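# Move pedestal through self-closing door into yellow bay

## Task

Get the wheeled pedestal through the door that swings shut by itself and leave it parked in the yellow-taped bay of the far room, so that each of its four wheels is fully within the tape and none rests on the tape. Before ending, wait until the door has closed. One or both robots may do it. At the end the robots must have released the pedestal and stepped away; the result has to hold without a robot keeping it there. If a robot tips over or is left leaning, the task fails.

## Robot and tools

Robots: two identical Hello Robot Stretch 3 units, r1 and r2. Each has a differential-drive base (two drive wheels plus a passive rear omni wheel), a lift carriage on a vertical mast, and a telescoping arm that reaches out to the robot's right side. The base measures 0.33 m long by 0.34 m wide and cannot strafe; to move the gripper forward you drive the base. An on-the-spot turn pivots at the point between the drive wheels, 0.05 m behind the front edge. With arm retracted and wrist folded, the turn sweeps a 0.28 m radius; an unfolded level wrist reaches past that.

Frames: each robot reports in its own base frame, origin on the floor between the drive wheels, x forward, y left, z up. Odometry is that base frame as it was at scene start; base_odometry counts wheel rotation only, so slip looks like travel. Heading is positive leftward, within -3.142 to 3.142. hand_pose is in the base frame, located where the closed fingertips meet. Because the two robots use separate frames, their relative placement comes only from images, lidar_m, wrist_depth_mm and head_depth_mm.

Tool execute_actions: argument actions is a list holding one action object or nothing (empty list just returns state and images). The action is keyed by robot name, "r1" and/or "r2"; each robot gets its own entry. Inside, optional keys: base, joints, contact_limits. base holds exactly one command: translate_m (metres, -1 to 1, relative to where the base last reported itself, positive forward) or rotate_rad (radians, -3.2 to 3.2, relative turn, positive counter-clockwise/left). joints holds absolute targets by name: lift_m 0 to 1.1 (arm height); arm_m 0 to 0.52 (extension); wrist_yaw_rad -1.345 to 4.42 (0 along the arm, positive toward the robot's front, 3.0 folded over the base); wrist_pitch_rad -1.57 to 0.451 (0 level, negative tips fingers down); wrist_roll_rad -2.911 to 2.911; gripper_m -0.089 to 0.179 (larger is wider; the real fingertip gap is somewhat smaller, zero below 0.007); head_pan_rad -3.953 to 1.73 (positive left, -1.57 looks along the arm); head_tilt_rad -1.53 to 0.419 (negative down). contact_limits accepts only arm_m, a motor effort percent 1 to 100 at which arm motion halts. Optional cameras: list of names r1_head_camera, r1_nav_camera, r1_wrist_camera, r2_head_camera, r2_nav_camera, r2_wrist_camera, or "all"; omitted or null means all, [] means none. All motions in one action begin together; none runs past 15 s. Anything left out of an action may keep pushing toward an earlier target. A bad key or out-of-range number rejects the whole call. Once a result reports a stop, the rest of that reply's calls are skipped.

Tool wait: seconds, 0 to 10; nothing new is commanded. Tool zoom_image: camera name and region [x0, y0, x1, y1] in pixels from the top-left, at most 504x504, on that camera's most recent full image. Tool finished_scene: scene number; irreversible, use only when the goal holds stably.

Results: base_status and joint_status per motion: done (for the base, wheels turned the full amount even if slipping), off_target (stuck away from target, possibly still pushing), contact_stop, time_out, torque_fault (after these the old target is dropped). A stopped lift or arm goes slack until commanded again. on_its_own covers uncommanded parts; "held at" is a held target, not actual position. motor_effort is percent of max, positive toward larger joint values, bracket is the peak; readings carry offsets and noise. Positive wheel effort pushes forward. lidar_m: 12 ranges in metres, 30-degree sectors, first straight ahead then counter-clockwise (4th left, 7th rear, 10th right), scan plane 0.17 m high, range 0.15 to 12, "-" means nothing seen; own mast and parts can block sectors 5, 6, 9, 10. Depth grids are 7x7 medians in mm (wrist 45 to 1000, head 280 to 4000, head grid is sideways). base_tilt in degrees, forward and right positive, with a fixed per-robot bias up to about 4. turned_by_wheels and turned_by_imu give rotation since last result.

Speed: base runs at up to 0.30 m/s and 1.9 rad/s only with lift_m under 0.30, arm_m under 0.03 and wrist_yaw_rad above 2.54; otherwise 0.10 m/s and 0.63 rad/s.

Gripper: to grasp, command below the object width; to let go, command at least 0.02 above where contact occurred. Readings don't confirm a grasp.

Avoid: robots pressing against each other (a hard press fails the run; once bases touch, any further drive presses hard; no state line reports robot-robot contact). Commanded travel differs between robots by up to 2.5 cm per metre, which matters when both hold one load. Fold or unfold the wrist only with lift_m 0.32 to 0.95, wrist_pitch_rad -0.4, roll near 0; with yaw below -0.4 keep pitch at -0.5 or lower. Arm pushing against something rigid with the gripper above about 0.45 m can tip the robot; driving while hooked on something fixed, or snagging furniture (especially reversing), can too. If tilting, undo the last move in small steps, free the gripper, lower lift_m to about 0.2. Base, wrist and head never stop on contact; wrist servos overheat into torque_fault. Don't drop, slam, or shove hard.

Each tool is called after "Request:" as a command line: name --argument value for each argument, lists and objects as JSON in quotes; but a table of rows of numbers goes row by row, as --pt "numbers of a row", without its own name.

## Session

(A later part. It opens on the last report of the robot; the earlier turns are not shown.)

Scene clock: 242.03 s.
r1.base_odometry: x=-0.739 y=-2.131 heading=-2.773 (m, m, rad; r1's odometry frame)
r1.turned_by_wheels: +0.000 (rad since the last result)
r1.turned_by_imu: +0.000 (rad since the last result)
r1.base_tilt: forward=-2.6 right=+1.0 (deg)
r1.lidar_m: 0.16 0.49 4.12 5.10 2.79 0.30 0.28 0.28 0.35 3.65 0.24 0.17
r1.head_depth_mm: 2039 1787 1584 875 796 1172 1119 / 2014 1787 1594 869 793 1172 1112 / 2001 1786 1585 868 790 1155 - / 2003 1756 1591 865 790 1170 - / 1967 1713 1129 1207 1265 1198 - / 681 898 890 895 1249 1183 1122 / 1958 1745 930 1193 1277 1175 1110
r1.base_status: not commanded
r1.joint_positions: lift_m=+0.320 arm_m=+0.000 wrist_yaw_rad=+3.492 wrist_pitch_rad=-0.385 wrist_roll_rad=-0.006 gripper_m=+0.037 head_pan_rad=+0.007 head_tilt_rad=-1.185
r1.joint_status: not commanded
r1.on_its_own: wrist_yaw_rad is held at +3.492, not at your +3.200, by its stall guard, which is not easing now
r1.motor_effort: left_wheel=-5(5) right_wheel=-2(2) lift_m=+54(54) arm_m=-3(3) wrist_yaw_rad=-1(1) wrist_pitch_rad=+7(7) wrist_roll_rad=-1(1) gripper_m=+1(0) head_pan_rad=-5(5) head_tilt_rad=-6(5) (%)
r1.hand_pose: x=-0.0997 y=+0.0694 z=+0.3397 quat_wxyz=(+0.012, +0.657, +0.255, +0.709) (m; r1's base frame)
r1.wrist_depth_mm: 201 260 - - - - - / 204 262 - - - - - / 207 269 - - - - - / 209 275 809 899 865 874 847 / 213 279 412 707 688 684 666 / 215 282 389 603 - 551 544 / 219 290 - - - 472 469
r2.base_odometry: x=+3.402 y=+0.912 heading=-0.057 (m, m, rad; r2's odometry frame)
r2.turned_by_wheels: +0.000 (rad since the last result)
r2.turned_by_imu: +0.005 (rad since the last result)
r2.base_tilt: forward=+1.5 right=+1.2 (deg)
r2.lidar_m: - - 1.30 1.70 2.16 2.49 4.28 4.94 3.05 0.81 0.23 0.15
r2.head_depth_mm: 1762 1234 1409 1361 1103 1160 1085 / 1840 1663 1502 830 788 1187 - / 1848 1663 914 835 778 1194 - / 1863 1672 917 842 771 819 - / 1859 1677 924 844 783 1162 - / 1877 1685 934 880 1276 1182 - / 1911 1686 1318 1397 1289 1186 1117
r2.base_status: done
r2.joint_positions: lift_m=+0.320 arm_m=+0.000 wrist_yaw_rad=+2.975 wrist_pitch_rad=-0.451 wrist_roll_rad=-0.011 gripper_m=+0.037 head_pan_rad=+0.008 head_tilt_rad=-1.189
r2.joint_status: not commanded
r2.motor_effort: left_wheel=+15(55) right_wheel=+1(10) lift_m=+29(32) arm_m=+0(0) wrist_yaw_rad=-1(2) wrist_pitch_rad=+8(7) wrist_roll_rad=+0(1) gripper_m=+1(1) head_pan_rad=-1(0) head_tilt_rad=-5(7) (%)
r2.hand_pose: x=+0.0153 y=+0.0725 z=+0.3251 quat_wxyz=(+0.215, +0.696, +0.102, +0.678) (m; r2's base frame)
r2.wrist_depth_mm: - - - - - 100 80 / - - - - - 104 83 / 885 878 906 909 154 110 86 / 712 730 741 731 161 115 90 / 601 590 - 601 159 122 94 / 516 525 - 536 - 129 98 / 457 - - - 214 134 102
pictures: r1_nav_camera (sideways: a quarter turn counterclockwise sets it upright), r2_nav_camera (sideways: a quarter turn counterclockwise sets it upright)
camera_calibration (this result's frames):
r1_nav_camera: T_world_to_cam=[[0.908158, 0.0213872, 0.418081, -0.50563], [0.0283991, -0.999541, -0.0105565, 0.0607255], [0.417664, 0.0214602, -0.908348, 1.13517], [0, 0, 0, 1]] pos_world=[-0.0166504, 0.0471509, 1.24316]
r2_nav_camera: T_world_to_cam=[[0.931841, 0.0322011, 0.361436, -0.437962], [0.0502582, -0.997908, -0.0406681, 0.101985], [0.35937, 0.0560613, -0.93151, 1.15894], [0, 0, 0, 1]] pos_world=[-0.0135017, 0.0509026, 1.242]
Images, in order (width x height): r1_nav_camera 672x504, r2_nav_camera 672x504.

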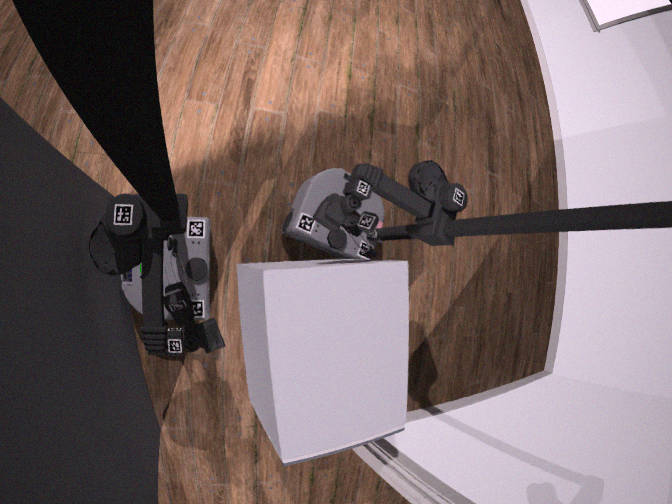

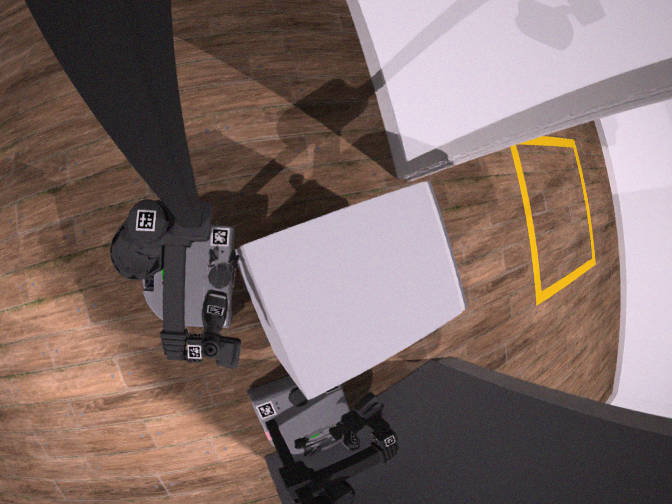

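Request:
execute_actions --actions '[{"r2":{"base":{"rotate_rad":0.1}}}]' --cameras '[]'

Request:
execute_actions --actions '[{"r2":{"base":{"translate_m":0.55}}}]' --cameras '["r1_nav_camera","r2_nav_camera"]'

Scene clock: 249.30 s.
r1.base_odometry: x=-0.739 y=-2.131 heading=-2.773 (m, m, rad; r1's odometry frame)
r1.turned_by_wheels: +0.000 (rad since the last result)
r1.turned_by_imu: +0.000 (rad since the last result)
r1.base_tilt: forward=-2.6 right=+1.0 (deg)
r1.lidar_m: 0.16 0.49 4.12 5.11 2.78 0.30 0.28 0.28 0.35 3.65 0.24 0.17
r1.head_depth_mm: 2036 1790 1589 877 796 1168 1116 / 2019 1778 1586 873 792 1166 1110 / 1999 1778 1583 866 795 1161 - / 2014 1769 1571 864 786 1167 - / 1972 1723 1503 1183 1248 1204 - / 651 879 888 879 1249 1186 1120 / 1943 1729 907 1197 1273 1186 1111
r1.base_status: not commanded
r1.joint_positions: lift_m=+0.320 arm_m=+0.000 wrist_yaw_rad=+3.492 wrist_pitch_rad=-0.385 wrist_roll_rad=-0.006 gripper_m=+0.037 head_pan_rad=+0.007 head_tilt_rad=-1.185
r1.joint_status: not commanded
r1.on_its_own: wrist_yaw_rad is held at +3.492, not at your +3.200, by its stall guard, which is not easing now
r1.motor_effort: left_wheel=-5(5) right_wheel=-2(2) lift_m=+54(54) arm_m=-3(3) wrist_yaw_rad=-1(1) wrist_pitch_rad=+7(8) wrist_roll_rad=-1(1) gripper_m=+1(1) head_pan_rad=-5(5) head_tilt_rad=-6(5) (%)
r1.hand_pose: x=-0.0997 y=+0.0694 z=+0.3397 quat_wxyz=(+0.012, +0.657, +0.255, +0.709) (m; r1's base frame)
r1.wrist_depth_mm: 201 259 - - - - - / 204 264 - - - - - / 208 270 - - - - - / 209 275 806 886 870 862 854 / 212 279 406 706 682 667 665 / 216 285 388 591 - 555 540 / 219 289 - - - 473 469
r2.base_odometry: x=+3.402 y=+0.912 heading=+0.043 (m, m, rad; r2's odometry frame)
r2.turned_by_wheels: +0.100 (rad since the last result)
r2.turned_by_imu: +0.098 (rad since the last result)
r2.base_tilt: forward=+1.6 right=+1.2 (deg)
r2.lidar_m: - - 1.30 2.06 2.17 2.65 4.93 4.57 2.88 0.55 0.18 0.15
r2.head_depth_mm: 1816 1648 1457 1349 791 1165 1082 / 1838 1646 1432 834 778 1194 - / 1856 1666 916 837 769 1184 - / 1879 1667 917 840 775 808 - / 1867 1669 923 845 795 1184 - / 1886 1689 1348 1374 1282 1187 - / 1919 1079 1304 1395 1278 1185 1121
r2.base_status: done
r2.joint_positions: lift_m=+0.320 arm_m=+0.000 wrist_yaw_rad=+2.975 wrist_pitch_rad=-0.451 wrist_roll_rad=-0.011 gripper_m=+0.037 head_pan_rad=+0.008 head_tilt_rad=-1.189
r2.joint_status: not commanded
r2.motor_effort: left_wheel=-2(10) right_wheel=+0(2) lift_m=+29(29) arm_m=+0(0) wrist_yaw_rad=-1(1) wrist_pitch_rad=+8(8) wrist_roll_rad=+0(0) gripper_m=+0(0) head_pan_rad=+0(0) head_tilt_rad=-5(5) (%)
r2.hand_pose: x=+0.0153 y=+0.0725 z=+0.3251 quat_wxyz=(+0.215, +0.696, +0.102, +0.678) (m; r2's base frame)
r2.wrist_depth_mm: - - - - - 103 81 / - - - - - 108 84 / 915 929 915 908 862 113 86 / 719 737 732 737 683 118 90 / 595 605 - 604 167 123 93 / 506 528 - 540 - 129 96 / 462 - - - 224 132 100
pictures: none
No camera images: the call's "cameras" was empty. Leave "cameras" out to get every camera's image.

Scene clock: 255.73 s.
r1.base_odometry: x=-0.739 y=-2.131 heading=-2.773 (m, m, rad; r1's odometry frame)
r1.turned_by_wheels: +0.000 (rad since the last result)
r1.turned_by_imu: +0.000 (rad since the last result)
r1.base_tilt: forward=-2.6 right=+1.0 (deg)
r1.lidar_m: 2.66 2.82 4.15 5.13 2.79 0.30 0.28 0.28 0.35 0.38 0.41 0.53
r1.head_depth_mm: 2038 1798 1589 833 780 1094 1104 / 2027 1772 1603 1213 1143 1192 1110 / 2017 1772 1574 1436 1221 1200 - / 2006 1765 1587 1428 1290 1196 - / 2002 1769 1567 1419 1300 1202 - / 1965 1751 1566 1408 1289 1190 1126 / 1965 1740 1554 1415 1283 1182 1108
r1.base_status: not commanded
r1.joint_positions: lift_m=+0.320 arm_m=+0.000 wrist_yaw_rad=+3.492 wrist_pitch_rad=-0.385 wrist_roll_rad=-0.006 gripper_m=+0.037 head_pan_rad=+0.007 head_tilt_rad=-1.185
r1.joint_status: not commanded
r1.on_its_own: wrist_yaw_rad is held at +3.492, not at your +3.200, by its stall guard, which is not easing now
r1.motor_effort: left_wheel=-5(5) right_wheel=-2(2) lift_m=+54(54) arm_m=-3(3) wrist_yaw_rad=-1(0) wrist_pitch_rad=+7(8) wrist_roll_rad=-1(1) gripper_m=+0(1) head_pan_rad=-5(6) head_tilt_rad=-6(5) (%)
r1.hand_pose: x=-0.0997 y=+0.0694 z=+0.3397 quat_wxyz=(+0.012, +0.657, +0.255, +0.709) (m; r1's base frame)
r1.wrist_depth_mm: 201 262 - - - - - / 203 264 - - - - - / 206 269 - - - - - / 210 272 809 898 866 840 832 / 213 280 408 735 699 681 663 / 216 284 386 600 - 559 553 / 219 290 - - - 477 469
r2.base_odometry: x=+3.951 y=+0.936 heading=+0.043 (m, m, rad; r2's odometry frame)
r2.turned_by_wheels: +0.000 (rad since the last result)
r2.turned_by_imu: -0.011 (rad since the last result)
r2.base_tilt: forward=+1.6 right=+1.3 (deg)
r2.lidar_m: - - 0.49 0.76 2.26 2.75 5.28 4.49 0.51 0.21 0.15 -
r2.head_depth_mm: 1820 1637 921 831 764 1123 1083 / 1840 1643 913 832 767 733 - / 1850 1665 916 836 770 729 - / 1849 1662 924 842 771 730 - / 1880 1674 1517 1365 1262 1193 - / 1873 1669 1521 1388 1271 1185 - / 1878 1699 1528 1400 1158 1188 1125
r2.base_status: done
r2.joint_positions: lift_m=+0.320 arm_m=+0.000 wrist_yaw_rad=+2.983 wrist_pitch_rad=-0.452 wrist_roll_rad=-0.011 gripper_m=+0.037 head_pan_rad=+0.008 head_tilt_rad=-1.190
r2.joint_status: not commanded
r2.motor_effort: left_wheel=+2(45) right_wheel=+11(15) lift_m=+29(29) arm_m=+0(0) wrist_yaw_rad=-10(13) wrist_pitch_rad=+9(9) wrist_roll_rad=+0(0) gripper_m=+1(4) head_pan_rad=+0(0) head_tilt_rad=-5(6) (%)
r2.hand_pose: x=+0.0136 y=+0.0726 z=+0.3248 quat_wxyz=(+0.213, +0.695, +0.105, +0.678) (m; r2's base frame)
r2.wrist_depth_mm: - - - - 620 90 63 / - - - - 651 91 64 / 895 902 914 908 658 92 64 / 726 715 731 726 678 93 65 / 591 592 - 605 153 95 65 / 507 525 - 528 141 96 66 / 464 - - - 202 91 66
pictures: r1_nav_camera (sideways: a quarter turn counterclockwise sets it upright), r2_nav_camera (sideways: a quarter turn counterclockwise sets it upright)
camera_calibration (this result's frames):
r1_nav_camera: T_world_to_cam=[[0.90816, 0.0213842, 0.418076, -0.505624], [0.0283958, -0.999541, -0.0105567, 0.0607257], [0.417659, 0.0214587, -0.908351, 1.13517], [0, 0, 0, 1]] pos_world=[-0.0166506, 0.0471509, 1.24316]
r2_nav_camera: T_world_to_cam=[[0.93217, 0.0322046, 0.360586, -0.436857], [0.050222, -0.997908, -0.0407064, 0.102035], [0.358521, 0.0560547, -0.931837, 1.15937], [0, 0, 0, 1]] pos_world=[-0.0135563, 0.0509022, 1.24202]
Images, in order (width x height): r1_nav_camera 672x504, r2_nav_camera 672x504.

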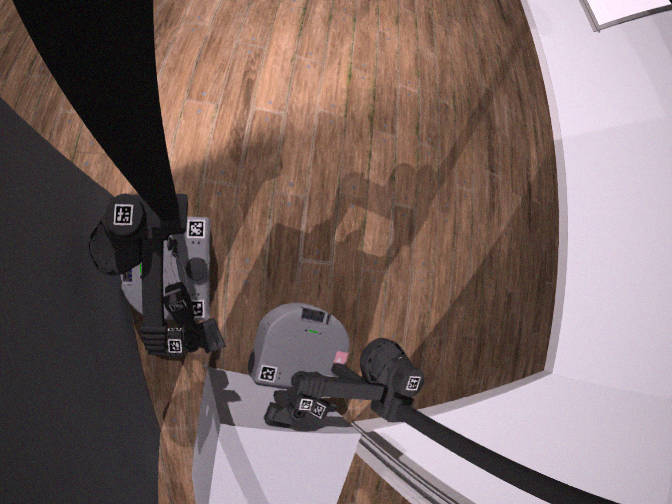

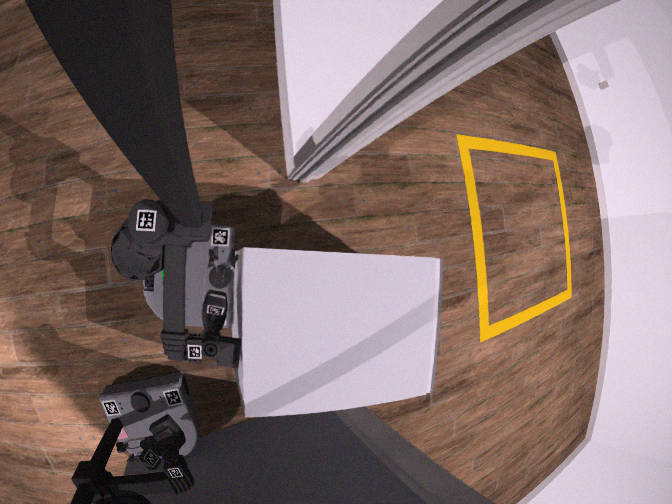

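Request:
execute_actions --actions '[{"r2":{"base":{"rotate_rad":0.17}}}]' --cameras '[]'

Request:
execute_actions --actions '[{"r2":{"base":{"translate_m":0.75}}}]' --cameras '["r2_nav_camera"]'

Scene clock: 260.93 s.
r1.base_odometry: x=-0.739 y=-2.131 heading=-2.773 (m, m, rad; r1's odometry frame)
r1.turned_by_wheels: +0.000 (rad since the last result)
r1.turned_by_imu: +0.000 (rad since the last result)
r1.base_tilt: forward=-2.6 right=+1.1 (deg)
r1.lidar_m: 2.66 2.83 4.13 5.15 2.79 0.30 0.28 0.28 0.35 0.38 0.41 0.52
r1.head_depth_mm: 2038 1786 1592 834 780 1091 1109 / 2016 1777 1580 860 1146 1191 1112 / 2014 1781 1602 1434 1213 1199 - / 1991 1766 1580 1433 1298 1190 - / 1987 1762 1564 1425 1298 1199 - / 1982 1762 1559 1409 1294 1192 1125 / 1952 1741 1552 1399 1284 1185 1108
r1.base_status: not commanded
r1.joint_positions: lift_m=+0.320 arm_m=+0.000 wrist_yaw_rad=+3.492 wrist_pitch_rad=-0.385 wrist_roll_rad=-0.006 gripper_m=+0.037 head_pan_rad=+0.007 head_tilt_rad=-1.185
r1.joint_status: not commanded
r1.on_its_own: wrist_yaw_rad is held at +3.492, not at your +3.200, by its stall guard, which is not easing now
r1.motor_effort: left_wheel=-5(5) right_wheel=-2(2) lift_m=+55(54) arm_m=-3(3) wrist_yaw_rad=-2(1) wrist_pitch_rad=+7(7) wrist_roll_rad=-1(1) gripper_m=+0(2) head_pan_rad=-5(5) head_tilt_rad=-6(7) (%)
r1.hand_pose: x=-0.0997 y=+0.0694 z=+0.3397 quat_wxyz=(+0.012, +0.657, +0.255, +0.709) (m; r1's base frame)
r1.wrist_depth_mm: 201 257 - - - - - / 204 263 - - - - - / 207 267 - - - - - / 209 274 825 885 870 868 836 / 213 279 413 709 691 682 653 / 216 287 386 607 - 564 545 / 217 289 - - - 476 469
r2.base_odometry: x=+3.951 y=+0.936 heading=+0.212 (m, m, rad; r2's odometry frame)
r2.turned_by_wheels: +0.169 (rad since the last result)
r2.turned_by_imu: +0.094 (rad since the last result)
r2.base_tilt: forward=+1.5 right=+1.3 (deg)
r2.lidar_m: - - 0.47 0.98 2.29 2.94 5.44 3.94 0.51 0.19 0.15 -
r2.head_depth_mm: 1820 1647 906 829 765 1123 1085 / 1847 1657 912 831 768 733 - / 1873 1664 914 837 772 737 - / 1876 1670 949 842 773 738 - / 1877 1680 1510 1389 1280 1189 - / 1892 1676 1521 1394 1262 1184 - / 1893 1689 1540 1031 1239 1184 1124
r2.base_status: done
r2.joint_positions: lift_m=+0.320 arm_m=+0.000 wrist_yaw_rad=+2.969 wrist_pitch_rad=-0.452 wrist_roll_rad=-0.011 gripper_m=+0.037 head_pan_rad=+0.008 head_tilt_rad=-1.190
r2.joint_status: not commanded
r2.motor_effort: left_wheel=-1(7) right_wheel=+17(17) lift_m=+29(29) arm_m=+0(0) wrist_yaw_rad=+7(9) wrist_pitch_rad=+8(8) wrist_roll_rad=+0(0) gripper_m=+0(3) head_pan_rad=+0(0) head_tilt_rad=-5(5) (%)
r2.hand_pose: x=+0.0166 y=+0.0721 z=+0.3248 quat_wxyz=(+0.217, +0.696, +0.100, +0.677) (m; r2's base frame)
r2.wrist_depth_mm: - - - - 746 441 80 / - - - - 763 120 80 / 910 896 900 921 771 120 79 / 701 720 726 733 708 119 79 / 594 608 - 600 594 119 79 / 515 529 - 533 - 119 79 / 455 - - - 270 110 79
pictures: none
No camera images: the call's "cameras" was empty. Leave "cameras" out to get every camera's image.

Scene clock: 269.37 s.
r1.base_odometry: x=-0.739 y=-2.131 heading=-2.773 (m, m, rad; r1's odometry frame)
r1.turned_by_wheels: +0.000 (rad since the last result)
r1.turned_by_imu: +0.001 (rad since the last result)
r1.base_tilt: forward=-2.5 right=+1.0 (deg)
r1.lidar_m: 2.66 2.82 4.11 5.14 2.79 0.30 0.28 0.28 0.35 0.90 1.01 1.09
r1.head_depth_mm: 2043 1781 1591 1437 1317 1212 1117 / 2014 1793 1594 1435 1305 1195 1123 / 2004 1765 1578 1433 1304 1200 - / 1996 1764 1569 1423 1306 1204 - / 1971 1760 1567 1426 1293 1201 - / 1987 1749 1570 1406 1287 1196 1122 / 1973 1731 1557 1410 1291 1184 1110
r1.base_status: not commanded
r1.joint_positions: lift_m=+0.320 arm_m=+0.000 wrist_yaw_rad=+3.492 wrist_pitch_rad=-0.385 wrist_roll_rad=-0.006 gripper_m=+0.037 head_pan_rad=+0.007 head_tilt_rad=-1.185
r1.joint_status: not commanded
r1.on_its_own: wrist_yaw_rad is held at +3.492, not at your +3.200, by its stall guard, which is not easing now
r1.motor_effort: left_wheel=-5(5) right_wheel=-3(3) lift_m=+55(54) arm_m=-3(3) wrist_yaw_rad=+0(1) wrist_pitch_rad=+7(7) wrist_roll_rad=-1(1) gripper_m=+0(1) head_pan_rad=-5(5) head_tilt_rad=-5(6) (%)
r1.hand_pose: x=-0.0997 y=+0.0694 z=+0.3397 quat_wxyz=(+0.012, +0.657, +0.255, +0.709) (m; r1's base frame)
r1.wrist_depth_mm: 200 260 - - - - - / 203 264 - - - - - / 206 267 - - - - - / 209 275 837 891 873 858 833 / 213 279 410 714 677 674 662 / 215 287 387 596 - 560 550 / 217 290 - - - 476 467
r2.base_odometry: x=+4.684 y=+1.094 heading=+0.212 (m, m, rad; r2's odometry frame)
r2.turned_by_wheels: +0.000 (rad since the last result)
r2.turned_by_imu: -0.422 (rad since the last result)
r2.base_tilt: forward=+1.6 right=+1.3 (deg)
r2.lidar_m: - - 3.19 2.59 0.61 0.61 3.60 0.97 0.43 0.22 0.15 -
r2.head_depth_mm: 1828 1642 916 831 765 1070 1085 / 1834 1645 912 833 769 734 - / 1845 1654 917 835 771 736 - / 1856 1661 920 839 775 738 - / 1875 1669 1512 1368 1256 1178 - / 1879 1686 1519 1395 1277 1182 - / 1901 1692 1526 1390 1286 1183 1124
r2.base_status: done
r2.joint_positions: lift_m=+0.320 arm_m=+0.000 wrist_yaw_rad=+2.985 wrist_pitch_rad=-0.452 wrist_roll_rad=-0.011 gripper_m=+0.037 head_pan_rad=+0.008 head_tilt_rad=-1.192
r2.joint_status: not commanded
r2.motor_effort: left_wheel=+2(43) right_wheel=+10(16) lift_m=+29(29) arm_m=+0(0) wrist_yaw_rad=-12(19) wrist_pitch_rad=+8(8) wrist_roll_rad=+0(0) gripper_m=+2(3) head_pan_rad=+0(0) head_tilt_rad=-4(5) (%)
r2.hand_pose: x=+0.0132 y=+0.0727 z=+0.3249 quat_wxyz=(+0.212, +0.695, +0.106, +0.679) (m; r2's base frame)
r2.wrist_depth_mm: - - - - - 89 62 / 999 - - - - 90 63 / 731 878 908 912 868 91 63 / 567 731 743 743 167 92 64 / 578 597 - 605 144 93 64 / 504 527 - 529 139 94 65 / 457 - - - 199 90 65
pictures: r2_nav_camera (sideways: a quarter turn counterclockwise sets it upright)
camera_calibration (this result's frames):
r2_nav_camera: T_world_to_cam=[[0.932835, 0.0322103, 0.35886, -0.434613], [0.0501468, -0.997909, -0.0407841, 0.102136], [0.356796, 0.0560405, -0.9325, 1.16024], [0, 0, 0, 1]] pos_world=[-0.0136671, 0.0509013, 1.24205]
Images, in order (width x height): r2_nav_camera 672x504.

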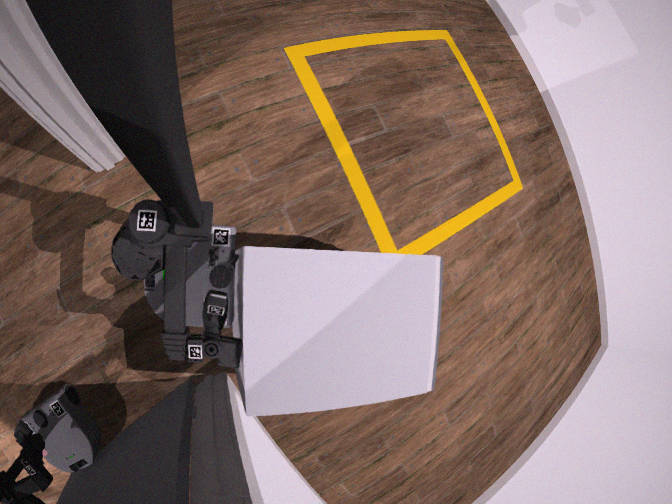

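Request:
execute_actions --actions '[{"r2":{"base":{"translate_m":0.6}}}]' --cameras '[]'

Request:
execute_actions --actions '[{"r2":{"base":{"translate_m":-0.25},"joints":{"lift_m":0.28}},"r1":{"base":{"translate_m":1.0}}}]' --cameras '["r2_nav_camera"]'

Scene clock: 281.70 s.
r1.base_odometry: x=-0.739 y=-2.131 heading=-2.773 (m, m, rad; r1's odometry frame)
r1.turned_by_wheels: +0.000 (rad since the last result)
r1.turned_by_imu: +0.001 (rad since the last result)
r1.base_tilt: forward=-2.6 right=+1.0 (deg)
r1.lidar_m: 2.67 2.82 4.14 5.13 2.79 0.30 0.28 0.28 0.35 1.45 1.01 1.09
r1.head_depth_mm: 2021 1797 1601 1436 1314 1213 1118 / 2017 1785 1588 1438 1307 1199 1112 / 2021 1756 1578 1435 1313 1202 - / 2005 1760 1585 1419 1303 1202 - / 1968 1759 1571 1427 1294 1198 - / 1965 1740 1562 1417 1292 1192 1124 / 1978 1736 1551 1414 1284 1190 1109
r1.base_status: not commanded
r1.joint_positions: lift_m=+0.320 arm_m=+0.000 wrist_yaw_rad=+3.492 wrist_pitch_rad=-0.385 wrist_roll_rad=-0.006 gripper_m=+0.037 head_pan_rad=+0.007 head_tilt_rad=-1.185
r1.joint_status: not commanded
r1.on_its_own: wrist_yaw_rad is held at +3.492, not at your +3.200, by its stall guard, which is not easing now
r1.motor_effort: left_wheel=-5(5) right_wheel=-2(2) lift_m=+54(54) arm_m=-3(3) wrist_yaw_rad=-1(1) wrist_pitch_rad=+7(7) wrist_roll_rad=-1(1) gripper_m=+1(1) head_pan_rad=-5(6) head_tilt_rad=-6(7) (%)
r1.hand_pose: x=-0.0997 y=+0.0694 z=+0.3397 quat_wxyz=(+0.012, +0.657, +0.255, +0.709) (m; r1's base frame)
r1.wrist_depth_mm: 201 260 - - - - - / 203 263 - - - - - / 205 268 - - - - - / 209 274 820 872 883 865 835 / 212 278 409 710 698 681 661 / 214 285 390 595 - 557 552 / 219 289 - - - 475 473
r2.base_odometry: x=+5.271 y=+1.220 heading=+0.212 (m, m, rad; r2's odometry frame)
r2.turned_by_wheels: +0.000 (rad since the last result)
r2.turned_by_imu: -0.157 (rad since the last result)
r2.base_tilt: forward=+1.6 right=+1.2 (deg)
r2.lidar_m: - - 2.40 2.72 2.83 1.11 1.13 0.63 0.65 0.22 0.15 -
r2.head_depth_mm: 1828 1633 917 831 767 1129 1081 / 1833 1645 914 834 766 732 - / 1848 1655 914 834 769 737 - / 1847 1671 916 839 773 732 - / 1869 1675 1515 1364 1262 1166 - / 1884 1687 1524 1390 1283 1186 - / 1880 1682 1528 1397 1277 1186 1126
r2.base_status: done
r2.joint_positions: lift_m=+0.320 arm_m=+0.000 wrist_yaw_rad=+2.986 wrist_pitch_rad=-0.452 wrist_roll_rad=-0.011 gripper_m=+0.037 head_pan_rad=+0.008 head_tilt_rad=-1.192
r2.joint_status: not commanded
r2.on_its_own: wrist_yaw_rad is at rest, and its effort (-14) is outside its rest range (-12 to +12)
r2.motor_effort: left_wheel=+2(40) right_wheel=+11(12) lift_m=+29(29) arm_m=+0(0) wrist_yaw_rad=-14(18) wrist_pitch_rad=+8(9) wrist_roll_rad=-1(0) gripper_m=+2(3) head_pan_rad=+0(0) head_tilt_rad=-4(3) (%)
r2.hand_pose: x=+0.0128 y=+0.0727 z=+0.3249 quat_wxyz=(+0.211, +0.695, +0.106, +0.679) (m; r2's base frame)
r2.wrist_depth_mm: - - - - - 89 62 / - - - - - 89 62 / 910 907 904 909 828 91 63 / 705 722 744 735 165 92 64 / 603 599 - 610 143 93 64 / 511 525 - 535 138 94 65 / 460 - - - 198 95 65
pictures: none
No camera images: the call's "cameras" was empty. Leave "cameras" out to get every camera's image.

Scene clock: 292.93 s.
r1.base_odometry: x=-1.672 y=-2.491 heading=-2.773 (m, m, rad; r1's odometry frame)
r1.turned_by_wheels: +0.000 (rad since the last result)
r1.turned_by_imu: +0.008 (rad since the last result)
r1.base_tilt: forward=-2.6 right=+1.0 (deg)
r1.lidar_m: 1.67 1.78 2.61 5.05 4.13 3.16 2.34 0.95 0.73 0.79 0.84 1.22
r1.head_depth_mm: 1644 1786 1588 1438 1317 1208 1118 / 1659 1787 1593 1432 1312 1205 1116 / 1681 1765 1583 1434 1301 1198 - / 1725 1764 1577 1416 1296 1199 - / 1752 1754 1575 1412 1298 1202 - / 1793 1736 1558 1406 1291 1191 1125 / 1825 1732 1565 1398 1294 1187 1107
r1.base_status: done
r1.joint_positions: lift_m=+0.320 arm_m=+0.000 wrist_yaw_rad=+3.492 wrist_pitch_rad=-0.385 wrist_roll_rad=-0.006 gripper_m=+0.037 head_pan_rad=+0.007 head_tilt_rad=-1.186
r1.joint_status: not commanded
r1.on_its_own: wrist_yaw_rad is held at +3.492, not at your +3.200, by its stall guard, which is not easing now
r1.motor_effort: left_wheel=+0(3) right_wheel=+1(6) lift_m=+54(54) arm_m=-3(3) wrist_yaw_rad=-1(0) wrist_pitch_rad=+7(7) wrist_roll_rad=-1(1) gripper_m=+1(0) head_pan_rad=-6(5) head_tilt_rad=-4(6) (%)
r1.hand_pose: x=-0.0997 y=+0.0694 z=+0.3397 quat_wxyz=(+0.012, +0.657, +0.255, +0.709) (m; r1's base frame)
r1.wrist_depth_mm: - - - - - - - / - - - - - - - / - - - - - - - / 997 943 920 901 872 879 849 / 744 740 722 713 692 677 660 / 599 605 595 594 - 562 548 / 513 507 - - - 479 465
r2.base_odometry: x=+5.027 y=+1.167 heading=+0.212 (m, m, rad; r2's odometry frame)
r2.turned_by_wheels: +0.000 (rad since the last result)
r2.turned_by_imu: -0.001 (rad since the last result)
r2.base_tilt: forward=+1.6 right=+1.3 (deg)
r2.lidar_m: 0.30 0.31 2.39 2.92 2.67 0.88 0.63 0.54 0.47 0.56 0.43 0.31
r2.head_depth_mm: 1830 1608 919 837 1236 1165 1081 / 1834 1001 913 843 1229 1185 1057 / 1847 1004 913 843 1236 1195 - / 1863 1012 918 850 1237 1201 - / 1872 1669 1496 1359 1277 1194 - / 1882 1679 1513 1380 1280 1184 - / 1893 1695 1528 1393 1282 1190 1124
r2.base_status: done
r2.joint_positions: lift_m=+0.280 arm_m=+0.000 wrist_yaw_rad=+2.976 wrist_pitch_rad=-0.452 wrist_roll_rad=-0.011 gripper_m=+0.037 head_pan_rad=+0.008 head_tilt_rad=-1.192
r2.joint_status: all done
r2.motor_effort: left_wheel=+1(9) right_wheel=-2(9) lift_m=+19(26) arm_m=+0(0) wrist_yaw_rad=-3(15) wrist_pitch_rad=+8(8) wrist_roll_rad=+0(0) gripper_m=+1(2) head_pan_rad=-1(0) head_tilt_rad=-3(3) (%)
r2.hand_pose: x=+0.0149 y=+0.0724 z=+0.2854 quat_wxyz=(+0.215, +0.696, +0.103, +0.678) (m; r2's base frame)
r2.wrist_depth_mm: - - - - - - - / - - - - - - - / 804 823 835 813 836 838 856 / 655 656 678 661 670 677 665 / 550 544 - 554 580 552 555 / 487 - - - - 469 473 / - - - - 412 414 416
pictures: r2_nav_camera (sideways: a quarter turn counterclockwise sets it upright)
camera_calibration (this result's frames):
r2_nav_camera: T_world_to_cam=[[0.932851, 0.0322103, 0.358819, -0.434559], [0.0501448, -0.997909, -0.040786, 0.102139], [0.356755, 0.0560402, -0.932516, 1.16026], [0, 0, 0, 1]] pos_world=[-0.0136697, 0.0509012, 1.24205]
Images, in order (width x height): r2_nav_camera 672x504.

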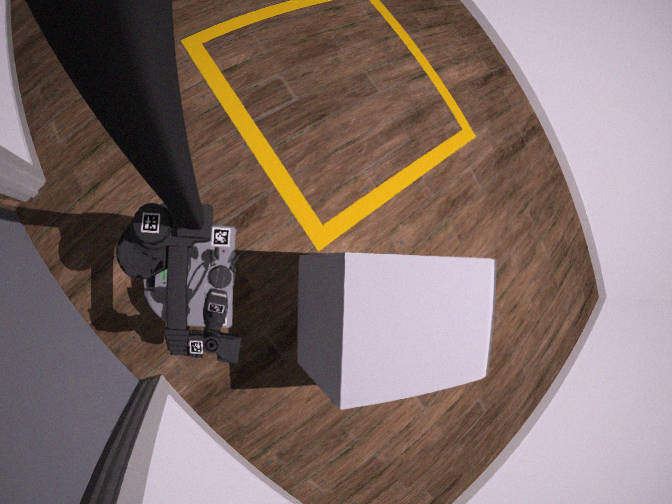

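Request:
execute_actions --actions '[{"r2":{"base":{"rotate_rad":-1.37}}}]' --cameras '[]'

Request:
execute_actions --actions '[{"r2":{"base":{"translate_m":0.42}}}]' --cameras '[]'

Request:
execute_actions --actions '[{"r2":{"base":{"rotate_rad":0.47}}}]' --cameras '[]'

Request:
execute_actions --actions '[{"r2":{"base":{"translate_m":0.4}}}]' --cameras '[]'

Request:
execute_actions --actions '[{"r2":{"base":{"rotate_rad":0.5}}}]' --cameras '[]'

Request:
execute_actions --actions '[{"r2":{"base":{"translate_m":0.3}}}]' --cameras '[]'

Request:
execute_actions --actions '[{"r2":{"base":{"rotate_rad":2.06},"joints":{"lift_m":0.32,"head_tilt_rad":-0.9}}}]' --cameras '["r2_nav_camera"]'

Scene clock: 307.10 s.
r1.base_odometry: x=-1.672 y=-2.491 heading=-2.773 (m, m, rad; r1's odometry frame)
r1.turned_by_wheels: +0.000 (rad since the last result)
r1.turned_by_imu: +0.000 (rad since the last result)
r1.base_tilt: forward=-2.6 right=+1.0 (deg)
r1.lidar_m: 1.67 1.78 2.60 5.05 4.10 3.17 2.34 1.03 0.80 0.78 0.83 1.22
r1.head_depth_mm: 1645 1783 1597 1446 1313 1217 1118 / 1678 1787 1578 1439 1312 1203 1112 / 1699 1767 1589 1425 1302 1195 - / 1717 1766 1577 1427 1301 1202 - / 1750 1738 1567 1415 1297 1202 - / 1784 1749 1559 1409 1299 1191 1126 / 1807 1729 1555 1403 1285 1184 1113
r1.base_status: not commanded
r1.joint_positions: lift_m=+0.320 arm_m=+0.000 wrist_yaw_rad=+3.492 wrist_pitch_rad=-0.385 wrist_roll_rad=-0.006 gripper_m=+0.037 head_pan_rad=+0.007 head_tilt_rad=-1.186
r1.joint_status: not commanded
r1.on_its_own: wrist_yaw_rad is held at +3.492, not at your +3.200, by its stall guard, which is not easing now
r1.motor_effort: left_wheel=+0(0) right_wheel=+0(1) lift_m=+54(54) arm_m=-3(3) wrist_yaw_rad=-1(1) wrist_pitch_rad=+7(7) wrist_roll_rad=+0(1) gripper_m=+2(1) head_pan_rad=-5(4) head_tilt_rad=-5(6) (%)
r1.hand_pose: x=-0.0997 y=+0.0694 z=+0.3397 quat_wxyz=(+0.012, +0.657, +0.255, +0.709) (m; r1's base frame)
r1.wrist_depth_mm: - - - - - - - / - - - - - - - / - - - - - - - / 981 946 921 919 884 847 837 / 763 734 740 706 682 683 662 / 619 596 595 603 - 556 544 / 503 506 - - - 478 474
r2.base_odometry: x=+5.027 y=+1.167 heading=-1.158 (m, m, rad; r2's odometry frame)
r2.turned_by_wheels: -1.370 (rad since the last result)
r2.turned_by_imu: -1.349 (rad since the last result)
r2.base_tilt: forward=+1.6 right=+1.2 (deg)
r2.lidar_m: 0.68 0.36 0.30 0.30 2.40 2.51 2.73 1.40 0.70 0.54 0.51 0.47
r2.head_depth_mm: 594 677 786 946 1232 1168 1085 / 698 815 973 1220 1255 1190 1058 / 844 1021 1290 1372 1263 1197 - / 1067 1370 1494 1378 1263 1200 - / 1450 1640 1510 1379 1266 1191 - / 1850 1680 1515 1069 990 1145 - / 1863 1698 1520 852 791 799 1120
r2.base_status: done
r2.joint_positions: lift_m=+0.280 arm_m=+0.000 wrist_yaw_rad=+2.976 wrist_pitch_rad=-0.452 wrist_roll_rad=-0.011 gripper_m=+0.037 head_pan_rad=+0.008 head_tilt_rad=-1.192
r2.joint_status: not commanded
r2.motor_effort: left_wheel=+2(13) right_wheel=-2(6) lift_m=+19(19) arm_m=+0(0) wrist_yaw_rad=-3(3) wrist_pitch_rad=+7(7) wrist_roll_rad=+0(0) gripper_m=-1(0) head_pan_rad=+0(0) head_tilt_rad=-3(4) (%)
r2.hand_pose: x=+0.0149 y=+0.0724 z=+0.2854 quat_wxyz=(+0.215, +0.696, +0.103, +0.678) (m; r2's base frame)
r2.wrist_depth_mm: - - - 313 308 298 289 / - - - 346 333 327 315 / 818 824 818 387 373 362 348 / 654 654 654 437 418 403 392 / 542 551 - 491 460 454 516 / 475 - - - - 477 476 / - - - - 414 418 417
pictures: none
No camera images: the call's "cameras" was empty. Leave "cameras" out to get every camera's image.

Scene clock: 310.17 s.
r1.base_odometry: x=-1.672 y=-2.491 heading=-2.773 (m, m, rad; r1's odometry frame)
r1.turned_by_wheels: +0.000 (rad since the last result)
r1.turned_by_imu: +0.000 (rad since the last result)
r1.base_tilt: forward=-2.6 right=+1.0 (deg)
r1.lidar_m: 1.67 1.79 2.61 5.04 4.09 3.17 2.34 1.03 0.80 0.78 0.84 1.22
r1.head_depth_mm: 1657 1788 1593 1435 1306 1208 1122 / 1671 1776 1586 1433 1307 1199 1118 / 1695 1771 1591 1433 1305 1201 - / 1728 1759 1570 1435 1297 1195 - / 1742 1755 1572 1417 1286 1198 - / 1777 1743 1567 1410 1291 1183 1126 / 1816 1728 1556 1409 1288 1184 1116
r1.base_status: not commanded
r1.joint_positions: lift_m=+0.320 arm_m=+0.000 wrist_yaw_rad=+3.492 wrist_pitch_rad=-0.385 wrist_roll_rad=-0.006 gripper_m=+0.037 head_pan_rad=+0.007 head_tilt_rad=-1.186
r1.joint_status: not commanded
r1.on_its_own: wrist_yaw_rad is held at +3.492, not at your +3.200, by its stall guard, which is not easing now
r1.motor_effort: left_wheel=+0(0) right_wheel=+1(1) lift_m=+54(54) arm_m=-3(3) wrist_yaw_rad=-1(1) wrist_pitch_rad=+7(7) wrist_roll_rad=-1(1) gripper_m=+1(2) head_pan_rad=-4(4) head_tilt_rad=-6(5) (%)
r1.hand_pose: x=-0.0997 y=+0.0694 z=+0.3397 quat_wxyz=(+0.012, +0.657, +0.255, +0.709) (m; r1's base frame)
r1.wrist_depth_mm: - - - - - - - / - - - - - - - / - - - - - - - / 988 960 913 880 892 842 836 / 738 735 730 702 682 676 664 / 608 582 588 599 - 557 556 / 502 506 - - - 478 473
r2.base_odometry: x=+5.195 y=+0.783 heading=-1.158 (m, m, rad; r2's odometry frame)
r2.turned_by_wheels: +0.000 (rad since the last result)
r2.turned_by_imu: +0.000 (rad since the last result)
r2.base_tilt: forward=+1.6 right=+1.2 (deg)
r2.lidar_m: 0.40 1.38 1.81 0.23 0.24 0.40 3.12 1.07 0.45 0.27 0.26 0.28
r2.head_depth_mm: 337 384 445 532 657 856 1083 / 395 462 555 692 920 1133 1060 / 479 578 731 994 1238 1197 - / 606 778 1076 1352 1259 1199 - / 826 1175 1493 1381 1275 1190 - / 1291 1654 1519 1389 1280 1184 - / 1629 1689 1529 1403 1286 1184 687
r2.base_status: done
r2.joint_positions: lift_m=+0.280 arm_m=+0.000 wrist_yaw_rad=+2.976 wrist_pitch_rad=-0.452 wrist_roll_rad=-0.011 gripper_m=+0.037 head_pan_rad=+0.008 head_tilt_rad=-1.192
r2.joint_status: not commanded
r2.motor_effort: left_wheel=+1(12) right_wheel=-2(4) lift_m=+19(19) arm_m=+0(0) wrist_yaw_rad=-2(2) wrist_pitch_rad=+8(8) wrist_roll_rad=+0(0) gripper_m=-1(1) head_pan_rad=-1(0) head_tilt_rad=-4(3) (%)
r2.hand_pose: x=+0.0150 y=+0.0724 z=+0.2854 quat_wxyz=(+0.215, +0.696, +0.103, +0.678) (m; r2's base frame)
r2.wrist_depth_mm: 261 - 249 652 - - - / 292 288 275 729 - - - / 330 320 302 734 828 837 858 / 374 369 341 634 667 677 667 / 438 418 - 560 568 563 558 / 480 - - - - 472 480 / - - - - 420 414 415
pictures: none
No camera images: the call's "cameras" was empty. Leave "cameras" out to get every camera's image.

Scene clock: 311.67 s.
r1.base_odometry: x=-1.672 y=-2.491 heading=-2.773 (m, m, rad; r1's odometry frame)
r1.turned_by_wheels: +0.000 (rad since the last result)
r1.turned_by_imu: +0.000 (rad since the last result)
r1.base_tilt: forward=-2.6 right=+1.0 (deg)
r1.lidar_m: 1.67 1.78 2.60 5.04 4.10 3.16 2.34 1.03 0.80 0.78 0.83 1.22
r1.head_depth_mm: 1633 1782 1599 1442 1309 1199 1120 / 1665 1779 1589 1436 1308 1201 1115 / 1700 1776 1583 1428 1302 1199 - / 1724 1763 1565 1424 1291 1202 - / 1743 1756 1564 1412 1298 1196 - / 1767 1746 1555 1415 1288 1189 1119 / 1801 1731 1558 1408 1289 1179 1112
r1.base_status: not commanded
r1.joint_positions: lift_m=+0.320 arm_m=+0.000 wrist_yaw_rad=+3.492 wrist_pitch_rad=-0.385 wrist_roll_rad=-0.006 gripper_m=+0.037 head_pan_rad=+0.007 head_tilt_rad=-1.186
r1.joint_status: not commanded
r1.on_its_own: wrist_yaw_rad is held at +3.492, not at your +3.200, by its stall guard, which is not easing now
r1.motor_effort: left_wheel=-1(1) right_wheel=+1(0) lift_m=+54(54) arm_m=-3(3) wrist_yaw_rad=-1(1) wrist_pitch_rad=+7(7) wrist_roll_rad=-1(0) gripper_m=+1(1) head_pan_rad=-5(4) head_tilt_rad=-6(5) (%)
r1.hand_pose: x=-0.0997 y=+0.0694 z=+0.3397 quat_wxyz=(+0.012, +0.657, +0.255, +0.709) (m; r1's base frame)
r1.wrist_depth_mm: - - - - - - - / - - - - - - - / - - - - - - - / 990 945 922 895 854 848 815 / 744 742 725 691 666 681 661 / 596 602 594 582 - 558 546 / 511 502 - - - 476 465
r2.base_odometry: x=+5.195 y=+0.783 heading=-0.688 (m, m, rad; r2's odometry frame)
r2.turned_by_wheels: +0.470 (rad since the last result)
r2.turned_by_imu: +0.463 (rad since the last result)
r2.base_tilt: forward=+1.6 right=+1.3 (deg)
r2.lidar_m: 1.06 1.78 0.23 0.24 0.36 3.15 1.16 0.48 0.27 0.26 0.27 0.38
r2.head_depth_mm: 816 816 815 819 813 815 812 / 1300 1302 1302 1275 1236 1149 1057 / 1727 1654 1500 1368 1261 1195 - / 1743 1651 1510 1379 1267 1204 - / 1728 1666 1517 1379 1270 1194 - / 1746 1685 1524 1380 1281 1015 - / 1757 1691 1522 1397 1160 738 937
r2.base_status: done
r2.joint_positions: lift_m=+0.280 arm_m=+0.000 wrist_yaw_rad=+2.976 wrist_pitch_rad=-0.452 wrist_roll_rad=-0.011 gripper_m=+0.037 head_pan_rad=+0.008 head_tilt_rad=-1.192
r2.joint_status: not commanded
r2.motor_effort: left_wheel=-1(11) right_wheel=+0(5) lift_m=+19(19) arm_m=+0(1) wrist_yaw_rad=-2(2) wrist_pitch_rad=+8(8) wrist_roll_rad=-1(0) gripper_m=+0(1) head_pan_rad=+0(0) head_tilt_rad=-4(4) (%)
r2.hand_pose: x=+0.0150 y=+0.0724 z=+0.2854 quat_wxyz=(+0.215, +0.696, +0.103, +0.678) (m; r2's base frame)
r2.wrist_depth_mm: - - 329 279 267 - - / - - 357 306 318 - - / 814 808 408 340 391 830 857 / 654 662 460 379 502 678 677 / 551 551 - 419 558 566 553 / 482 - - - - 477 478 / - - - - 412 416 416
pictures: none
No camera images: the call's "cameras" was empty. Leave "cameras" out to get every camera's image.

Scene clock: 314.67 s.
r1.base_odometry: x=-1.672 y=-2.491 heading=-2.773 (m, m, rad; r1's odometry frame)
r1.turned_by_wheels: +0.000 (rad since the last result)
r1.turned_by_imu: +0.000 (rad since the last result)
r1.base_tilt: forward=-2.7 right=+1.0 (deg)
r1.lidar_m: 1.67 1.79 2.60 5.05 4.07 3.16 2.34 1.03 0.80 0.78 0.84 1.22
r1.head_depth_mm: 1647 1793 1590 1440 1309 1207 1119 / 1667 1788 1588 1441 1308 1209 1115 / 1695 1763 1574 1429 1304 1202 - / 1716 1762 1576 1421 1300 1199 - / 1750 1737 1563 1418 1300 1204 - / 1759 1741 1552 1402 1293 1191 1129 / 1794 1733 1554 1403 1284 1183 1112
r1.base_status: not commanded
r1.joint_positions: lift_m=+0.320 arm_m=+0.000 wrist_yaw_rad=+3.492 wrist_pitch_rad=-0.385 wrist_roll_rad=-0.006 gripper_m=+0.037 head_pan_rad=+0.007 head_tilt_rad=-1.186
r1.joint_status: not commanded
r1.on_its_own: wrist_yaw_rad is held at +3.492, not at your +3.200, by its stall guard, which is not easing now
r1.motor_effort: left_wheel=+0(0) right_wheel=+1(1) lift_m=+54(54) arm_m=-3(3) wrist_yaw_rad=-1(1) wrist_pitch_rad=+7(7) wrist_roll_rad=-1(1) gripper_m=+0(1) head_pan_rad=-5(5) head_tilt_rad=-6(5) (%)
r1.hand_pose: x=-0.0997 y=+0.0694 z=+0.3397 quat_wxyz=(+0.012, +0.657, +0.255, +0.709) (m; r1's base frame)
r1.wrist_depth_mm: - - - - - - - / - - - - - - - / - - - - - - - / 978 945 905 917 901 855 870 / 755 725 744 725 684 687 663 / 599 603 591 597 - 562 557 / 512 496 - - - 479 468
r2.base_odometry: x=+5.504 y=+0.528 heading=-0.688 (m, m, rad; r2's odometry frame)
r2.turned_by_wheels: +0.000 (rad since the last result)
r2.turned_by_imu: +0.000 (rad since the last result)
r2.base_tilt: forward=+1.5 right=+1.3 (deg)
r2.lidar_m: 1.08 1.37 1.88 0.49 0.39 0.39 1.31 0.37 0.28 0.27 0.28 0.38
r2.head_depth_mm: 829 829 830 831 829 827 823 / 1251 1321 1319 1270 1232 1147 1053 / 1332 1592 1496 1369 1263 1194 - / 1335 1587 1512 1379 1270 1200 - / 1332 1598 1515 1383 1274 1198 - / 1335 1598 1517 1387 1277 1184 - / 1336 1621 1522 1393 1279 1187 1121
r2.base_status: done
r2.joint_positions: lift_m=+0.280 arm_m=+0.000 wrist_yaw_rad=+2.976 wrist_pitch_rad=-0.452 wrist_roll_rad=-0.011 gripper_m=+0.037 head_pan_rad=+0.008 head_tilt_rad=-1.192
r2.joint_status: not commanded
r2.motor_effort: left_wheel=-2(8) right_wheel=+0(5) lift_m=+19(19) arm_m=+0(0) wrist_yaw_rad=-2(2) wrist_pitch_rad=+8(8) wrist_roll_rad=+0(0) gripper_m=-1(0) head_pan_rad=+0(0) head_tilt_rad=-4(4) (%)
r2.hand_pose: x=+0.0150 y=+0.0724 z=+0.2854 quat_wxyz=(+0.215, +0.696, +0.102, +0.678) (m; r2's base frame)
r2.wrist_depth_mm: 321 - 520 - - - - / 337 375 559 - - - - / 355 407 623 791 819 860 836 / 369 446 657 663 670 671 673 / 384 501 - 553 568 551 559 / 430 - - - - 477 478 / - - - - 410 414 418
pictures: none
No camera images: the call's "cameras" was empty. Leave "cameras" out to get every camera's image.

Scene clock: 316.20 s.
r1.base_odometry: x=-1.672 y=-2.491 heading=-2.773 (m, m, rad; r1's odometry frame)
r1.turned_by_wheels: +0.000 (rad since the last result)
r1.turned_by_imu: +0.000 (rad since the last result)
r1.base_tilt: forward=-2.6 right=+1.0 (deg)
r1.lidar_m: 1.67 1.78 2.60 5.05 4.08 3.15 2.35 1.03 0.80 0.78 0.84 1.22
r1.head_depth_mm: 1648 1771 1597 1434 1311 1208 1120 / 1658 1778 1582 1435 1309 1206 1117 / 1708 1767 1577 1430 1305 1196 - / 1719 1756 1573 1425 1298 1202 - / 1746 1755 1569 1413 1291 1200 - / 1782 1745 1560 1417 1288 1195 1125 / 1816 1737 1558 1402 1285 1185 1114
r1.base_status: not commanded
r1.joint_positions: lift_m=+0.320 arm_m=+0.000 wrist_yaw_rad=+3.492 wrist_pitch_rad=-0.385 wrist_roll_rad=-0.006 gripper_m=+0.037 head_pan_rad=+0.007 head_tilt_rad=-1.186
r1.joint_status: not commanded
r1.on_its_own: wrist_yaw_rad is held at +3.492, not at your +3.200, by its stall guard, which is not easing now
r1.motor_effort: left_wheel=+0(0) right_wheel=+1(1) lift_m=+54(54) arm_m=-3(3) wrist_yaw_rad=-1(1) wrist_pitch_rad=+7(7) wrist_roll_rad=-1(1) gripper_m=+3(1) head_pan_rad=-5(4) head_tilt_rad=-5(6) (%)
r1.hand_pose: x=-0.0997 y=+0.0694 z=+0.3397 quat_wxyz=(+0.012, +0.657, +0.255, +0.709) (m; r1's base frame)
r1.wrist_depth_mm: - - - - - - - / - - - - - - - / - - - - - - - / - 938 888 901 872 866 819 / 765 731 716 725 682 675 654 / 594 587 595 595 - 561 553 / 505 506 - - - 477 467
r2.base_odometry: x=+5.504 y=+0.528 heading=-0.188 (m, m, rad; r2's odometry frame)
r2.turned_by_wheels: +0.500 (rad since the last result)
r2.turned_by_imu: +0.492 (rad since the last result)
r2.base_tilt: forward=+1.5 right=+1.2 (deg)
r2.lidar_m: 1.35 1.83 0.50 0.39 0.39 1.44 0.38 0.28 0.27 0.28 0.37 0.98
r2.head_depth_mm: 1285 1534 1486 1359 1252 998 749 / 1369 1594 1490 1368 1260 1191 900 / 1448 1643 1500 1377 1265 1194 - / 1550 1657 1509 1379 1267 1202 - / 1663 1659 1513 1387 1273 1193 - / 1781 1676 1519 1390 1272 1180 - / 1830 1692 1529 1397 1280 1140 955
r2.base_status: done
r2.joint_positions: lift_m=+0.280 arm_m=+0.000 wrist_yaw_rad=+2.976 wrist_pitch_rad=-0.452 wrist_roll_rad=-0.011 gripper_m=+0.037 head_pan_rad=+0.008 head_tilt_rad=-1.192
r2.joint_status: not commanded
r2.motor_effort: left_wheel=-2(11) right_wheel=+0(5) lift_m=+19(19) arm_m=+0(1) wrist_yaw_rad=-2(2) wrist_pitch_rad=+8(8) wrist_roll_rad=+0(0) gripper_m=+0(0) head_pan_rad=+0(0) head_tilt_rad=-3(5) (%)
r2.hand_pose: x=+0.0150 y=+0.0724 z=+0.2854 quat_wxyz=(+0.215, +0.696, +0.102, +0.678) (m; r2's base frame)
r2.wrist_depth_mm: - - 396 444 524 - - / - - 437 494 592 - - / 829 826 483 549 663 843 843 / 666 658 538 621 676 671 670 / 546 545 - 550 572 554 551 / 483 - - - - 477 476 / - - - - 411 414 412
pictures: none
No camera images: the call's "cameras" was empty. Leave "cameras" out to get every camera's image.

Scene clock: 318.87 s.
r1.base_odometry: x=-1.672 y=-2.491 heading=-2.773 (m, m, rad; r1's odometry frame)
r1.turned_by_wheels: +0.000 (rad since the last result)
r1.turned_by_imu: +0.000 (rad since the last result)
r1.base_tilt: forward=-2.6 right=+1.0 (deg)
r1.lidar_m: 1.67 1.78 2.60 5.06 4.09 3.17 2.34 1.03 0.80 0.78 0.83 1.23
r1.head_depth_mm: 1652 1783 1593 1453 1304 1210 1115 / 1665 1791 1595 1440 1309 1209 1115 / 1696 1764 1586 1422 1303 1203 - / 1715 1753 1573 1423 1303 1197 - / 1742 1761 1566 1419 1294 1197 - / 1787 1751 1562 1417 1291 1191 1119 / 1820 1735 1551 1402 1289 1191 1107
r1.base_status: not commanded
r1.joint_positions: lift_m=+0.320 arm_m=+0.000 wrist_yaw_rad=+3.492 wrist_pitch_rad=-0.385 wrist_roll_rad=-0.006 gripper_m=+0.037 head_pan_rad=+0.007 head_tilt_rad=-1.186
r1.joint_status: not commanded
r1.on_its_own: wrist_yaw_rad is held at +3.492, not at your +3.200, by its stall guard, which is not easing now
r1.motor_effort: left_wheel=-1(0) right_wheel=+0(1) lift_m=+54(54) arm_m=-3(3) wrist_yaw_rad=-1(1) wrist_pitch_rad=+7(7) wrist_roll_rad=-1(1) gripper_m=+1(2) head_pan_rad=-5(4) head_tilt_rad=-7(7) (%)
r1.hand_pose: x=-0.0997 y=+0.0694 z=+0.3397 quat_wxyz=(+0.012, +0.657, +0.255, +0.709) (m; r1's base frame)
r1.wrist_depth_mm: - - - - - - - / - - - - - - - / - - - - - - - / 964 952 924 897 858 855 847 / 737 737 718 710 668 668 662 / 604 596 598 587 - 551 550 / 506 513 - - - 475 468
r2.base_odometry: x=+5.799 y=+0.472 heading=-0.188 (m, m, rad; r2's odometry frame)
r2.turned_by_wheels: +0.000 (rad since the last result)
r2.turned_by_imu: +0.000 (rad since the last result)
r2.base_tilt: forward=+1.6 right=+1.2 (deg)
r2.lidar_m: 1.08 1.47 2.41 0.52 0.51 0.55 0.59 0.43 0.41 0.42 0.58 1.05
r2.head_depth_mm: 1015 1227 1453 1357 1250 1163 1075 / 1082 1320 1495 1364 1256 1190 1057 / 1154 1429 1498 1370 1257 1194 - / 1228 1547 1501 1378 1269 1197 - / 1323 1616 1511 1384 1265 1190 - / 1436 1654 1520 1390 1276 1189 - / 1560 1683 1524 1393 1278 1186 1127
r2.base_status: done
r2.joint_positions: lift_m=+0.280 arm_m=+0.000 wrist_yaw_rad=+2.976 wrist_pitch_rad=-0.452 wrist_roll_rad=-0.011 gripper_m=+0.037 head_pan_rad=+0.008 head_tilt_rad=-1.192
r2.joint_status: not commanded
r2.motor_effort: left_wheel=-1(9) right_wheel=+0(4) lift_m=+19(19) arm_m=+0(0) wrist_yaw_rad=-2(2) wrist_pitch_rad=+8(8) wrist_roll_rad=+0(0) gripper_m=+0(2) head_pan_rad=+0(0) head_tilt_rad=-4(2) (%)
r2.hand_pose: x=+0.0150 y=+0.0724 z=+0.2854 quat_wxyz=(+0.215, +0.696, +0.102, +0.678) (m; r2's base frame)
r2.wrist_depth_mm: 405 - 512 - - - - / 432 465 563 966 - - - / 469 506 624 764 849 842 838 / 500 558 661 660 661 683 688 / 540 550 - 546 574 556 552 / 477 - - - - 471 479 / - - - - 414 412 417
pictures: none
No camera images: the call's "cameras" was empty. Leave "cameras" out to get every camera's image.

Scene clock: 322.77 s.
r1.base_odometry: x=-1.672 y=-2.491 heading=-2.773 (m, m, rad; r1's odometry frame)
r1.turned_by_wheels: +0.000 (rad since the last result)
r1.turned_by_imu: +0.000 (rad since the last result)
r1.base_tilt: forward=-2.6 right=+1.0 (deg)
r1.lidar_m: 1.67 1.78 2.60 5.06 4.06 3.17 2.34 1.03 0.80 0.78 0.83 1.22
r1.head_depth_mm: 1641 1783 1598 1439 1317 1207 1119 / 1678 1782 1589 1439 1316 1209 1115 / 1698 1767 1577 1425 1300 1202 - / 1722 1769 1575 1429 1303 1193 - / 1752 1753 1566 1420 1294 1197 - / 1791 1734 1564 1414 1287 1185 1127 / 1810 1726 1557 1403 1282 1181 1104
r1.base_status: not commanded
r1.joint_positions: lift_m=+0.320 arm_m=+0.000 wrist_yaw_rad=+3.492 wrist_pitch_rad=-0.385 wrist_roll_rad=-0.006 gripper_m=+0.037 head_pan_rad=+0.007 head_tilt_rad=-1.186
r1.joint_status: not commanded
r1.on_its_own: wrist_yaw_rad is held at +3.492, not at your +3.200, by its stall guard, which is not easing now
r1.motor_effort: left_wheel=+0(1) right_wheel=+0(1) lift_m=+54(54) arm_m=-3(3) wrist_yaw_rad=-1(1) wrist_pitch_rad=+7(7) wrist_roll_rad=-1(0) gripper_m=+1(0) head_pan_rad=-6(5) head_tilt_rad=-5(5) (%)
r1.hand_pose: x=-0.0997 y=+0.0694 z=+0.3397 quat_wxyz=(+0.012, +0.657, +0.255, +0.709) (m; r1's base frame)
r1.wrist_depth_mm: - - - - - - - / - - - - - - - / - - - - - - - / 980 948 902 885 880 854 826 / 749 731 726 710 687 674 668 / 610 597 597 584 - 565 541 / 509 501 - - - 480 481
r2.base_odometry: x=+5.799 y=+0.472 heading=+1.872 (m, m, rad; r2's odometry frame)
r2.turned_by_wheels: +2.060 (rad since the last result)
r2.turned_by_imu: +2.035 (rad since the last result)
r2.base_tilt: forward=+1.6 right=+1.2 (deg)
r2.lidar_m: 0.51 0.54 0.62 0.44 0.41 0.42 0.55 1.05 1.07 1.41 2.41 0.52
r2.head_depth_mm: 2673 2450 1950 1553 1342 1216 1086 / 2960 2453 1985 1002 966 1207 1087 / 3216 2498 1991 1008 991 1231 1092 / 3325 2505 1996 1013 1005 1234 1094 / 3419 2505 1995 1015 1027 1237 1096 / 3250 2514 2010 1590 1339 1245 1096 / 3148 2565 2029 1671 1433 1245 1107
r2.base_status: done
r2.joint_positions: lift_m=+0.320 arm_m=+0.000 wrist_yaw_rad=+2.976 wrist_pitch_rad=-0.452 wrist_roll_rad=-0.011 gripper_m=+0.037 head_pan_rad=+0.008 head_tilt_rad=-0.902
r2.joint_status: all done
r2.motor_effort: left_wheel=-2(12) right_wheel=+0(4) lift_m=+32(33) arm_m=-1(1) wrist_yaw_rad=-1(2) wrist_pitch_rad=+9(8) wrist_roll_rad=+0(0) gripper_m=+1(0) head_pan_rad=+0(0) head_tilt_rad=+2(22) (%)
r2.hand_pose: x=+0.0150 y=+0.0724 z=+0.3248 quat_wxyz=(+0.215, +0.696, +0.102, +0.678) (m; r2's base frame)
r2.wrist_depth_mm: 325 - 441 517 664 - - / 349 376 489 574 754 - - / 367 409 531 649 842 945 934 / 390 450 582 677 736 732 734 / 428 490 - 602 628 603 601 / 449 515 - 535 - 523 528 / 445 - - - 460 455 455
pictures: r2_nav_camera (sideways: a quarter turn counterclockwise sets it upright)
camera_calibration (this result's frames):
r2_nav_camera: T_world_to_cam=[[0.791255, 0.0310439, 0.610697, -0.761798], [0.0600535, -0.997828, -0.0270857, 0.0842548], [0.60853, 0.0581062, -0.791401, 0.975333], [0, 0, 0, 1]] pos_world=[0.00419754, 0.051048, 1.23939]
Images, in order (width x height): r2_nav_camera 672x504.

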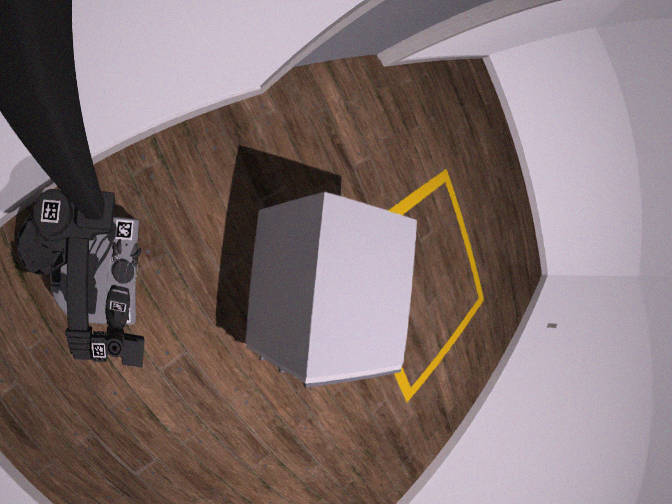

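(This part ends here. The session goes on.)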